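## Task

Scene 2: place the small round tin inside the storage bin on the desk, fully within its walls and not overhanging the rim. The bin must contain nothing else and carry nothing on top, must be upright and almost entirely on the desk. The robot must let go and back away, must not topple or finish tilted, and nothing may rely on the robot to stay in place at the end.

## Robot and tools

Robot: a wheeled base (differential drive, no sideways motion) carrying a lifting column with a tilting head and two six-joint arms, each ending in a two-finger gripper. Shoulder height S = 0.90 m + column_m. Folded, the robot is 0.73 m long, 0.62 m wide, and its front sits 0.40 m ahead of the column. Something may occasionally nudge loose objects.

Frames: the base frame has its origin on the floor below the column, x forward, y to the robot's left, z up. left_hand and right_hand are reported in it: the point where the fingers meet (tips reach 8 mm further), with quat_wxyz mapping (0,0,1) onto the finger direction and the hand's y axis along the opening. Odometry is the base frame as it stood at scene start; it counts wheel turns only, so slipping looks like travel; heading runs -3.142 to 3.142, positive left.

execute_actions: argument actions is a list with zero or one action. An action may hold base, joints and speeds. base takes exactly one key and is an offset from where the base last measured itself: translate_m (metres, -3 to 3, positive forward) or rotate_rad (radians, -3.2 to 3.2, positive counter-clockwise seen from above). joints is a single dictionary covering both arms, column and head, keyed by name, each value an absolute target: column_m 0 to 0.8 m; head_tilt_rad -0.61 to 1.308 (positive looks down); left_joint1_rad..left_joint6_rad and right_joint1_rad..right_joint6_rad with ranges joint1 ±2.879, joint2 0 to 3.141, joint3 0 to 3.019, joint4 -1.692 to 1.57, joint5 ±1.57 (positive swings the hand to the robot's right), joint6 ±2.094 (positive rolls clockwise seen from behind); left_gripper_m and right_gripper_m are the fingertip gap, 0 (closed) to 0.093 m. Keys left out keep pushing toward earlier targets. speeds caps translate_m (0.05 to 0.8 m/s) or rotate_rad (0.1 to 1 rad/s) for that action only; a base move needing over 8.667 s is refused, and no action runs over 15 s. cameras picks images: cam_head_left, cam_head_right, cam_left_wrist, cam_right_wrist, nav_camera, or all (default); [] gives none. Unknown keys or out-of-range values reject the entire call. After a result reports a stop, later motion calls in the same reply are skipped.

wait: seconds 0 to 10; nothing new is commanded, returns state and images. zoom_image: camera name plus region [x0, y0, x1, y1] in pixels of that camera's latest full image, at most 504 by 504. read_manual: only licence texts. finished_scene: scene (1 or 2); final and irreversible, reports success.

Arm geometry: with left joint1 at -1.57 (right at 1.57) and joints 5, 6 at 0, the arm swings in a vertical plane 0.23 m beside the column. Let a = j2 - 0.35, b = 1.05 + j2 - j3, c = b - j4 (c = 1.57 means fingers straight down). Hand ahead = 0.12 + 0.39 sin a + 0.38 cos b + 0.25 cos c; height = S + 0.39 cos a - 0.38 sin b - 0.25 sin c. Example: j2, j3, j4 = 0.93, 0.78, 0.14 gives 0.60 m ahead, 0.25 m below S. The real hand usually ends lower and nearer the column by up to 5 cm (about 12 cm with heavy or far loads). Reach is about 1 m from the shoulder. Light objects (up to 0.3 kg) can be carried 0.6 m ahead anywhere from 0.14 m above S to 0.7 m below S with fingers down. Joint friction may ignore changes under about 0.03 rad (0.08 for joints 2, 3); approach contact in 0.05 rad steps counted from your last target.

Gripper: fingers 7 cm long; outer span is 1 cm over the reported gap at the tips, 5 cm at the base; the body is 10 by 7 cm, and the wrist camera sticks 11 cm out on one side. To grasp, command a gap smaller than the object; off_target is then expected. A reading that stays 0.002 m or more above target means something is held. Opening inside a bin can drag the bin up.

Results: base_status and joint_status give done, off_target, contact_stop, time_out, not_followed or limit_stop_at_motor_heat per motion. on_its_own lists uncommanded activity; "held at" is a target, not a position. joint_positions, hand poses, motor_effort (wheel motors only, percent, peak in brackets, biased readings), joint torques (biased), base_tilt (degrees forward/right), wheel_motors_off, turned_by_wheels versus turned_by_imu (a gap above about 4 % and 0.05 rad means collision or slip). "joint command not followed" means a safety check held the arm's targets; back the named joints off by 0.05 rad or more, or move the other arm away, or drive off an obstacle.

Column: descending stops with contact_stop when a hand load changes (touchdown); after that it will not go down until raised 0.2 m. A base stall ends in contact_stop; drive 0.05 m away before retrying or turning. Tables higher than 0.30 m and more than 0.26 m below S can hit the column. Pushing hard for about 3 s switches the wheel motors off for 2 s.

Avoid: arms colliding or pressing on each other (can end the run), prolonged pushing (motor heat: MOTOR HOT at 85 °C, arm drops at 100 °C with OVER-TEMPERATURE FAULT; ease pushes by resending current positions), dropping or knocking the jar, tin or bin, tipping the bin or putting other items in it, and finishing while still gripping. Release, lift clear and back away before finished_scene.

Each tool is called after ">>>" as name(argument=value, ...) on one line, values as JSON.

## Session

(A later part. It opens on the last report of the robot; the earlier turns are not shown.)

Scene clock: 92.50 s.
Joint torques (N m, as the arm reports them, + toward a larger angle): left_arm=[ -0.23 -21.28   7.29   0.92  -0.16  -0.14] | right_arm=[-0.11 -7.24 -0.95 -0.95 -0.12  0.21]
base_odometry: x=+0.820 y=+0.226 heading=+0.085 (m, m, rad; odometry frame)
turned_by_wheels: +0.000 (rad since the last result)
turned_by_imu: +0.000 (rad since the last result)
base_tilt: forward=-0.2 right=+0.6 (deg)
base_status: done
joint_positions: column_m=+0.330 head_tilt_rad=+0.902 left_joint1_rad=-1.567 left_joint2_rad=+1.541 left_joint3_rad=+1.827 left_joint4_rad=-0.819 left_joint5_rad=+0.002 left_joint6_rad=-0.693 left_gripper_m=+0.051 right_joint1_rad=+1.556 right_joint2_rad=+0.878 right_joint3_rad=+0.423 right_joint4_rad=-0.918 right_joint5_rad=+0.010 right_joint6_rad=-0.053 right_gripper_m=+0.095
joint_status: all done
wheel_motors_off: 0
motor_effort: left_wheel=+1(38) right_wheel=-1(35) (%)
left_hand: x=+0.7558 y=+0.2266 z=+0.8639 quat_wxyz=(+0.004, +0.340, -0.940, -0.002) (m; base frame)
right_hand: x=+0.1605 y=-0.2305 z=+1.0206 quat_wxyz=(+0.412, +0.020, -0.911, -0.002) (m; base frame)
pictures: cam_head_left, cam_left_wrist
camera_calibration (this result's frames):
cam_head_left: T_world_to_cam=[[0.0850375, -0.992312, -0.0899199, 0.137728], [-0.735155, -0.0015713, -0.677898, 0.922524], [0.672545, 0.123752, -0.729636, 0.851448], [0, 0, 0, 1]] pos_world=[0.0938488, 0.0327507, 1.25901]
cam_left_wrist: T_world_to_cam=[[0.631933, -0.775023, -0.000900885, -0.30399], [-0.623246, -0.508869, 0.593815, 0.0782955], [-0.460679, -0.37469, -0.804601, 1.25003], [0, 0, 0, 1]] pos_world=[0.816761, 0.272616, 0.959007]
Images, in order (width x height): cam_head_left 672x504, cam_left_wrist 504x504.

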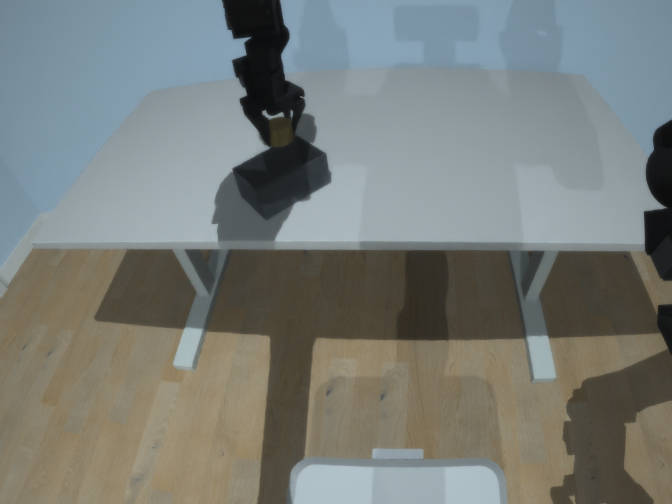

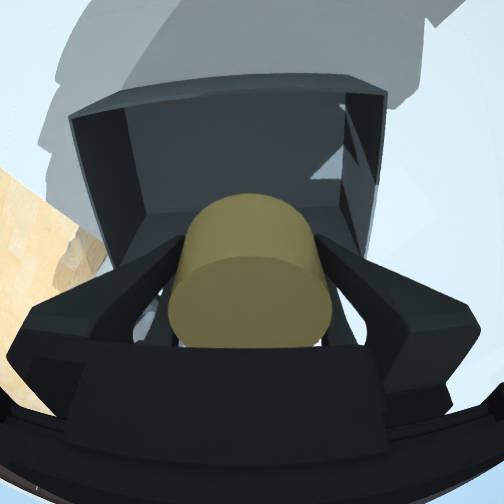

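>>> execute_actions(actions=[{"joints":{"column_m":0.3}}], cameras=["cam_head_left","cam_left_wrist"])

>>> zoom_image(camera="cam_head_left", region=[200, 80, 380, 220])

Scene clock: 97.53 s.
Joint torques (N m, as the arm reports them, + toward a larger angle): left_arm=[ -0.08 -20.96   7.14   0.95  -0.18  -0.11] | right_arm=[-0.16 -7.21 -1.01 -0.96 -0.12  0.21]
base_odometry: x=+0.820 y=+0.226 heading=+0.085 (m, m, rad; odometry frame)
turned_by_wheels: +0.000 (rad since the last result)
turned_by_imu: +0.000 (rad since the last result)
base_tilt: forward=-0.2 right=+0.5 (deg)
base_status: not commanded
joint_positions: column_m=+0.300 head_tilt_rad=+0.902 left_joint1_rad=-1.567 left_joint2_rad=+1.541 left_joint3_rad=+1.827 left_joint4_rad=-0.819 left_joint5_rad=+0.002 left_joint6_rad=-0.693 left_gripper_m=+0.051 right_joint1_rad=+1.556 right_joint2_rad=+0.878 right_joint3_rad=+0.423 right_joint4_rad=-0.918 right_joint5_rad=+0.010 right_joint6_rad=-0.053 right_gripper_m=+0.095
joint_status: all done
wheel_motors_off: 0
motor_effort: left_wheel=+1(1) right_wheel=+0(1) (%)
left_hand: x=+0.7558 y=+0.2266 z=+0.8339 quat_wxyz=(+0.004, +0.340, -0.940, -0.002) (m; base frame)
right_hand: x=+0.1605 y=-0.2305 z=+0.9906 quat_wxyz=(+0.412, +0.020, -0.911, -0.002) (m; base frame)
pictures: cam_head_left, cam_left_wrist
camera_calibration (this result's frames):
cam_head_left: T_world_to_cam=[[0.0850375, -0.992312, -0.0899199, 0.135031], [-0.735155, -0.0015713, -0.677898, 0.902188], [0.672545, 0.123752, -0.729636, 0.82956], [0, 0, 0, 1]] pos_world=[0.0938488, 0.0327507, 1.22901]
cam_left_wrist: T_world_to_cam=[[0.631933, -0.775023, -0.000900885, -0.304017], [-0.623246, -0.508869, 0.593815, 0.0961088], [-0.460679, -0.37469, -0.804601, 1.22589], [0, 0, 0, 1]] pos_world=[0.816761, 0.272616, 0.929009]
Images, in order (width x height): cam_head_left 672x504, cam_left_wrist 504x504.

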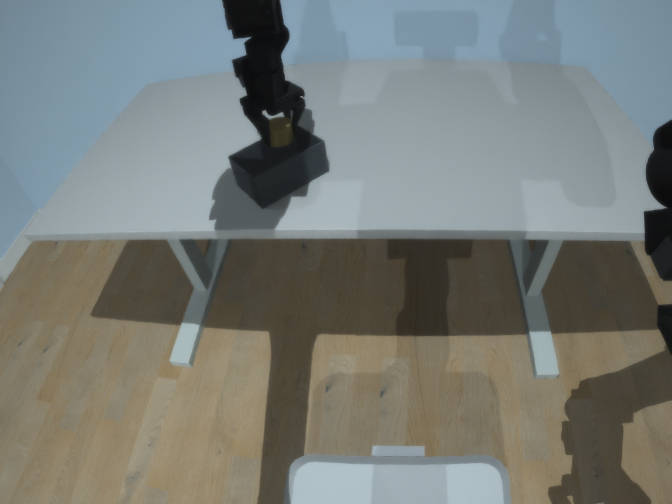

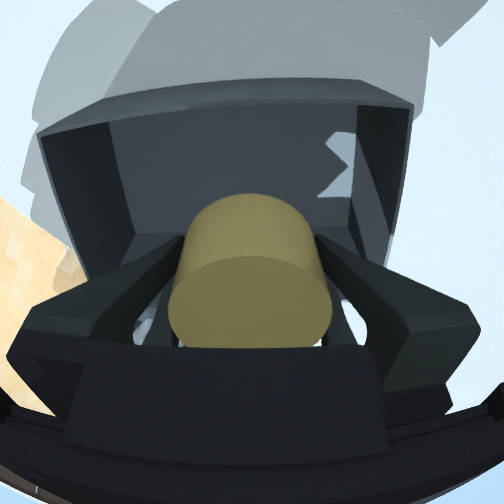

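Region (200, 80, 380, 220) of cam_head_left's 672x504 image, scaled by 2.800, with more detail than that image has.

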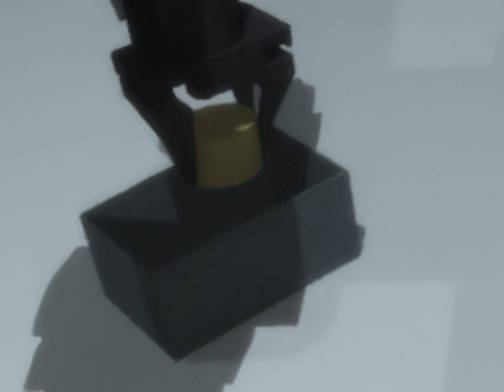

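>>> execute_actions(actions=[{"base":{"translate_m":0.015}}], cameras=[])

>>> execute_actions(actions=[{"joints":{"column_m":0.265}}], cameras=["cam_head_left","cam_left_wrist"])

Scene clock: 104.53 s.
Joint torques (N m, as the arm reports them, + toward a larger angle): left_arm=[ -0.22 -21.26   7.11   0.86  -0.17  -0.13] | right_arm=[-0.13 -7.41 -1.   -0.95 -0.12  0.21]
base_odometry: x=+0.835 y=+0.227 heading=+0.085 (m, m, rad; odometry frame)
turned_by_wheels: +0.000 (rad since the last result)
turned_by_imu: +0.000 (rad since the last result)
base_tilt: forward=-0.1 right=+0.5 (deg)
base_status: done
joint_positions: column_m=+0.300 head_tilt_rad=+0.902 left_joint1_rad=-1.567 left_joint2_rad=+1.541 left_joint3_rad=+1.827 left_joint4_rad=-0.818 left_joint5_rad=+0.002 left_joint6_rad=-0.693 left_gripper_m=+0.051 right_joint1_rad=+1.556 right_joint2_rad=+0.878 right_joint3_rad=+0.422 right_joint4_rad=-0.918 right_joint5_rad=+0.010 right_joint6_rad=-0.053 right_gripper_m=+0.095
joint_status: not commanded
wheel_motors_off: 0
motor_effort: left_wheel=+1(37) right_wheel=+0(35) (%)
left_hand: x=+0.7561 y=+0.2266 z=+0.8340 quat_wxyz=(+0.004, +0.340, -0.940, -0.002) (m; base frame)
right_hand: x=+0.1601 y=-0.2305 z=+0.9907 quat_wxyz=(+0.412, +0.020, -0.911, -0.002) (m; base frame)
pictures: none
No camera images: the call's "cameras" was empty. Leave "cameras" out to get every camera's image.

Scene clock: 105.57 s.
Joint torques (N m, as the arm reports them, + toward a larger angle): left_arm=[ -0.44 -21.61   7.1    0.99  -0.18  -0.09] | right_arm=[-0.1  -7.22 -0.93 -0.96 -0.12  0.2 ]
base_odometry: x=+0.835 y=+0.227 heading=+0.085 (m, m, rad; odometry frame)
turned_by_wheels: +0.000 (rad since the last result)
turned_by_imu: +0.000 (rad since the last result)
base_tilt: forward=-0.1 right=+0.5 (deg)
base_status: not commanded
joint_positions: column_m=+0.265 head_tilt_rad=+0.902 left_joint1_rad=-1.567 left_joint2_rad=+1.542 left_joint3_rad=+1.827 left_joint4_rad=-0.818 left_joint5_rad=+0.002 left_joint6_rad=-0.693 left_gripper_m=+0.051 right_joint1_rad=+1.556 right_joint2_rad=+0.878 right_joint3_rad=+0.422 right_joint4_rad=-0.918 right_joint5_rad=+0.010 right_joint6_rad=-0.053 right_gripper_m=+0.095
joint_status: all done
wheel_motors_off: 0
motor_effort: left_wheel=+0(0) right_wheel=-1(1) (%)
left_hand: x=+0.7558 y=+0.2266 z=+0.7986 quat_wxyz=(+0.004, +0.340, -0.940, -0.002) (m; base frame)
right_hand: x=+0.1601 y=-0.2305 z=+0.9557 quat_wxyz=(+0.412, +0.020, -0.911, -0.002) (m; base frame)
pictures: cam_head_left, cam_left_wrist
camera_calibration (this result's frames):
cam_head_left: T_world_to_cam=[[0.0850306, -0.992312, -0.0899265, 0.131892], [-0.735207, -0.0015713, -0.677841, 0.878396], [0.672488, 0.123752, -0.729688, 0.804094], [0, 0, 0, 1]] pos_world=[0.0938444, 0.0327507, 1.19401]
cam_left_wrist: T_world_to_cam=[[0.631933, -0.775023, -0.000900885, -0.304053], [-0.623246, -0.508869, 0.593815, 0.117119], [-0.460679, -0.37469, -0.804601, 1.19743], [0, 0, 0, 1]] pos_world=[0.816767, 0.272617, 0.893635]
Images, in order (width x height): cam_head_left 672x504, cam_left_wrist 504x504.

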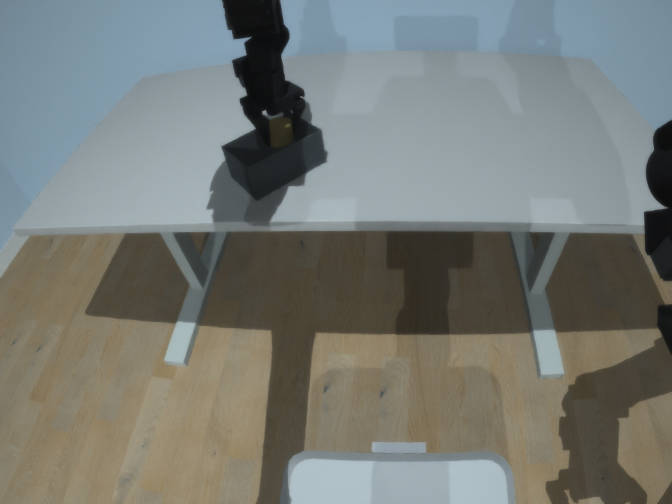

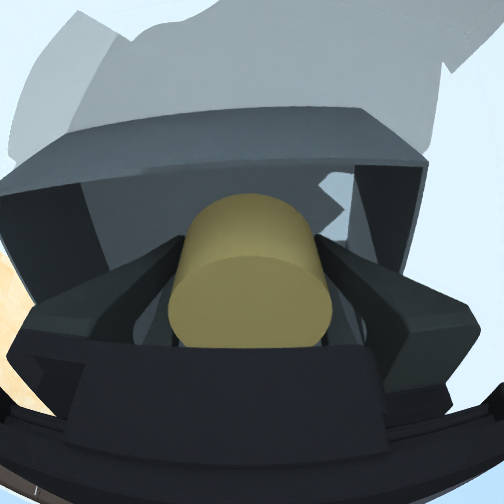

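>>> execute_actions(actions=[{"joints":{"left_gripper_m":0.062}}], cameras=["cam_left_wrist"])

>>> execute_actions(actions=[{"joints":{"column_m":0.44}}], cameras=["cam_head_left","cam_left_wrist"])

Scene clock: 110.63 s.
Joint torques (N m, as the arm reports them, + toward a larger angle): left_arm=[ -0.07 -21.13   7.12   0.97  -0.21  -0.11] | right_arm=[-0.14 -7.26 -0.93 -0.96 -0.13  0.21]
base_odometry: x=+0.835 y=+0.227 heading=+0.085 (m, m, rad; odometry frame)
turned_by_wheels: +0.000 (rad since the last result)
turned_by_imu: +0.000 (rad since the last result)
base_tilt: forward=-0.2 right=+0.5 (deg)
base_status: not commanded
joint_positions: column_m=+0.265 head_tilt_rad=+0.902 left_joint1_rad=-1.567 left_joint2_rad=+1.542 left_joint3_rad=+1.827 left_joint4_rad=-0.818 left_joint5_rad=+0.002 left_joint6_rad=-0.693 left_gripper_m=+0.062 right_joint1_rad=+1.556 right_joint2_rad=+0.878 right_joint3_rad=+0.422 right_joint4_rad=-0.918 right_joint5_rad=+0.010 right_joint6_rad=-0.053 right_gripper_m=+0.095
joint_status: all done
wheel_motors_off: 0
motor_effort: left_wheel=+0(1) right_wheel=+0(0) (%)
left_hand: x=+0.7558 y=+0.2266 z=+0.7986 quat_wxyz=(+0.004, +0.340, -0.940, -0.002) (m; base frame)
right_hand: x=+0.1601 y=-0.2305 z=+0.9557 quat_wxyz=(+0.412, +0.020, -0.911, -0.002) (m; base frame)
pictures: cam_left_wrist
camera_calibration (this result's frames):
cam_left_wrist: T_world_to_cam=[[0.631933, -0.775023, -0.000900885, -0.304053], [-0.623246, -0.508869, 0.593815, 0.117119], [-0.460679, -0.37469, -0.804601, 1.19743], [0, 0, 0, 1]] pos_world=[0.816767, 0.272617, 0.893635]
Images, in order (width x height): cam_left_wrist 504x504.

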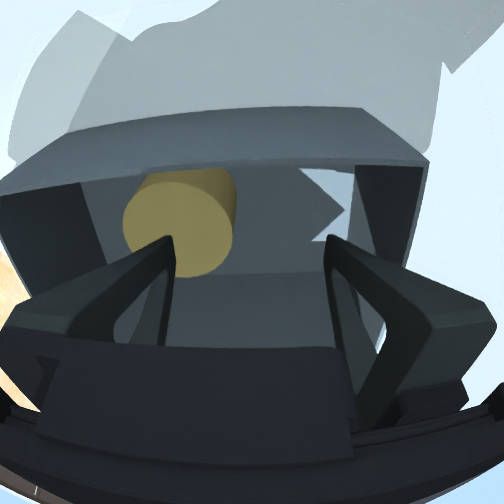

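Scene clock: 113.50 s.
Joint torques (N m, as the arm reports them, + toward a larger angle): left_arm=[ -0.28 -21.12   6.92   0.93  -0.18  -0.11] | right_arm=[-0.14 -7.24 -0.92 -0.97 -0.13  0.21]
base_odometry: x=+0.835 y=+0.227 heading=+0.085 (m, m, rad; odometry frame)
turned_by_wheels: +0.000 (rad since the last result)
turned_by_imu: +0.000 (rad since the last result)
base_tilt: forward=-0.2 right=+0.5 (deg)
base_status: not commanded
joint_positions: column_m=+0.440 head_tilt_rad=+0.902 left_joint1_rad=-1.567 left_joint2_rad=+1.542 left_joint3_rad=+1.827 left_joint4_rad=-0.818 left_joint5_rad=+0.002 left_joint6_rad=-0.693 left_gripper_m=+0.062 right_joint1_rad=+1.556 right_joint2_rad=+0.878 right_joint3_rad=+0.422 right_joint4_rad=-0.918 right_joint5_rad=+0.010 right_joint6_rad=-0.053 right_gripper_m=+0.095
joint_status: all done
wheel_motors_off: 0
motor_effort: left_wheel=+1(2) right_wheel=+0(1) (%)
left_hand: x=+0.7557 y=+0.2266 z=+0.9732 quat_wxyz=(+0.004, +0.340, -0.940, -0.002) (m; base frame)
right_hand: x=+0.1601 y=-0.2305 z=+1.1306 quat_wxyz=(+0.412, +0.020, -0.911, -0.002) (m; base frame)
pictures: cam_head_left, cam_left_wrist
camera_calibration (this result's frames):
cam_head_left: T_world_to_cam=[[0.0850306, -0.992312, -0.0899265, 0.147618], [-0.735207, -0.0015713, -0.677841, 0.996934], [0.672488, 0.123752, -0.729688, 0.931699], [0, 0, 0, 1]] pos_world=[0.0938444, 0.0327507, 1.36889]
cam_left_wrist: T_world_to_cam=[[0.631933, -0.775022, -0.00114142, -0.303573], [-0.623019, -0.508869, 0.594053, 0.0129279], [-0.460985, -0.374691, -0.804425, 1.33794], [0, 0, 0, 1]] pos_world=[0.816663, 0.272618, 1.06825]
Images, in order (width x height): cam_head_left 672x504, cam_left_wrist 504x504.

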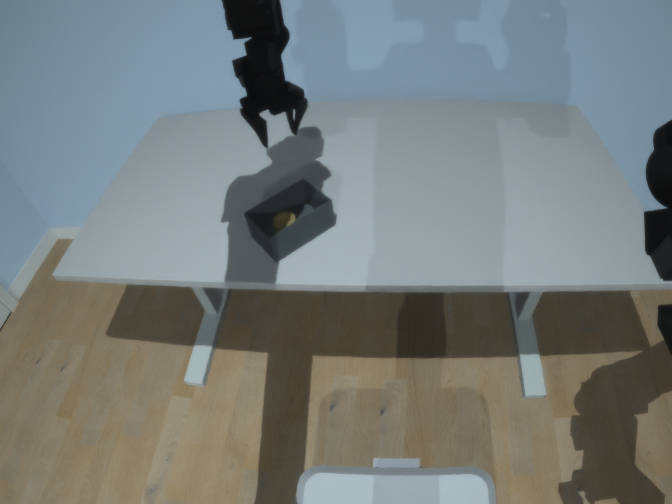

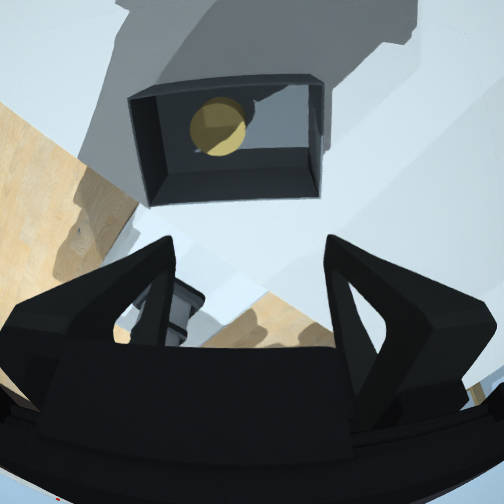

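>>> execute_actions(actions=[{"base":{"translate_m":-0.7}}], cameras=["cam_head_left"])

>>> finished_scene(scene=2)

Scene clock: 118.67 s.
Joint torques (N m, as the arm reports them, + toward a larger angle): left_arm=[  0.05 -21.08   7.04   0.93  -0.18  -0.12] | right_arm=[-0.13 -7.12 -0.74 -0.98 -0.13  0.2 ]
base_odometry: x=+0.138 y=+0.168 heading=+0.087 (m, m, rad; odometry frame)
turned_by_wheels: +0.002 (rad since the last result)
turned_by_imu: +0.003 (rad since the last result)
base_tilt: forward=-0.1 right=+0.5 (deg)
base_status: done
joint_positions: column_m=+0.440 head_tilt_rad=+0.902 left_joint1_rad=-1.567 left_joint2_rad=+1.542 left_joint3_rad=+1.827 left_joint4_rad=-0.818 left_joint5_rad=+0.002 left_joint6_rad=-0.693 left_gripper_m=+0.062 right_joint1_rad=+1.556 right_joint2_rad=+0.878 right_joint3_rad=+0.419 right_joint4_rad=-0.918 right_joint5_rad=+0.010 right_joint6_rad=-0.053 right_gripper_m=+0.095
joint_status: not commanded
wheel_motors_off: 0
motor_effort: left_wheel=+2(57) right_wheel=-2(63) (%)
left_hand: x=+0.7557 y=+0.2266 z=+0.9732 quat_wxyz=(+0.004, +0.340, -0.940, -0.002) (m; base frame)
right_hand: x=+0.1584 y=-0.2305 z=+1.1311 quat_wxyz=(+0.414, +0.020, -0.910, -0.002) (m; base frame)
pictures: cam_head_left
camera_calibration (this result's frames):
cam_head_left: T_world_to_cam=[[0.0850109, -0.992312, -0.0899451, 0.147646], [-0.735355, -0.0015713, -0.67768, 0.996712], [0.672329, 0.123752, -0.729835, 0.931916], [0, 0, 0, 1]] pos_world=[0.0938319, 0.0327507, 1.36888]
Images, in order (width x height): cam_head_left 672x504.

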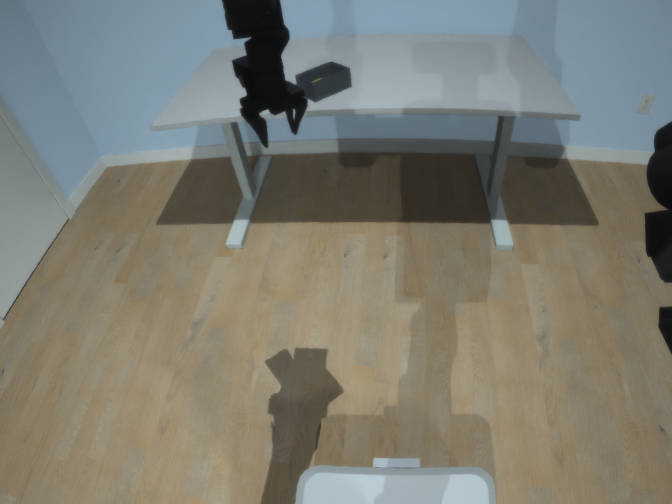

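The scene is finished: the task was done.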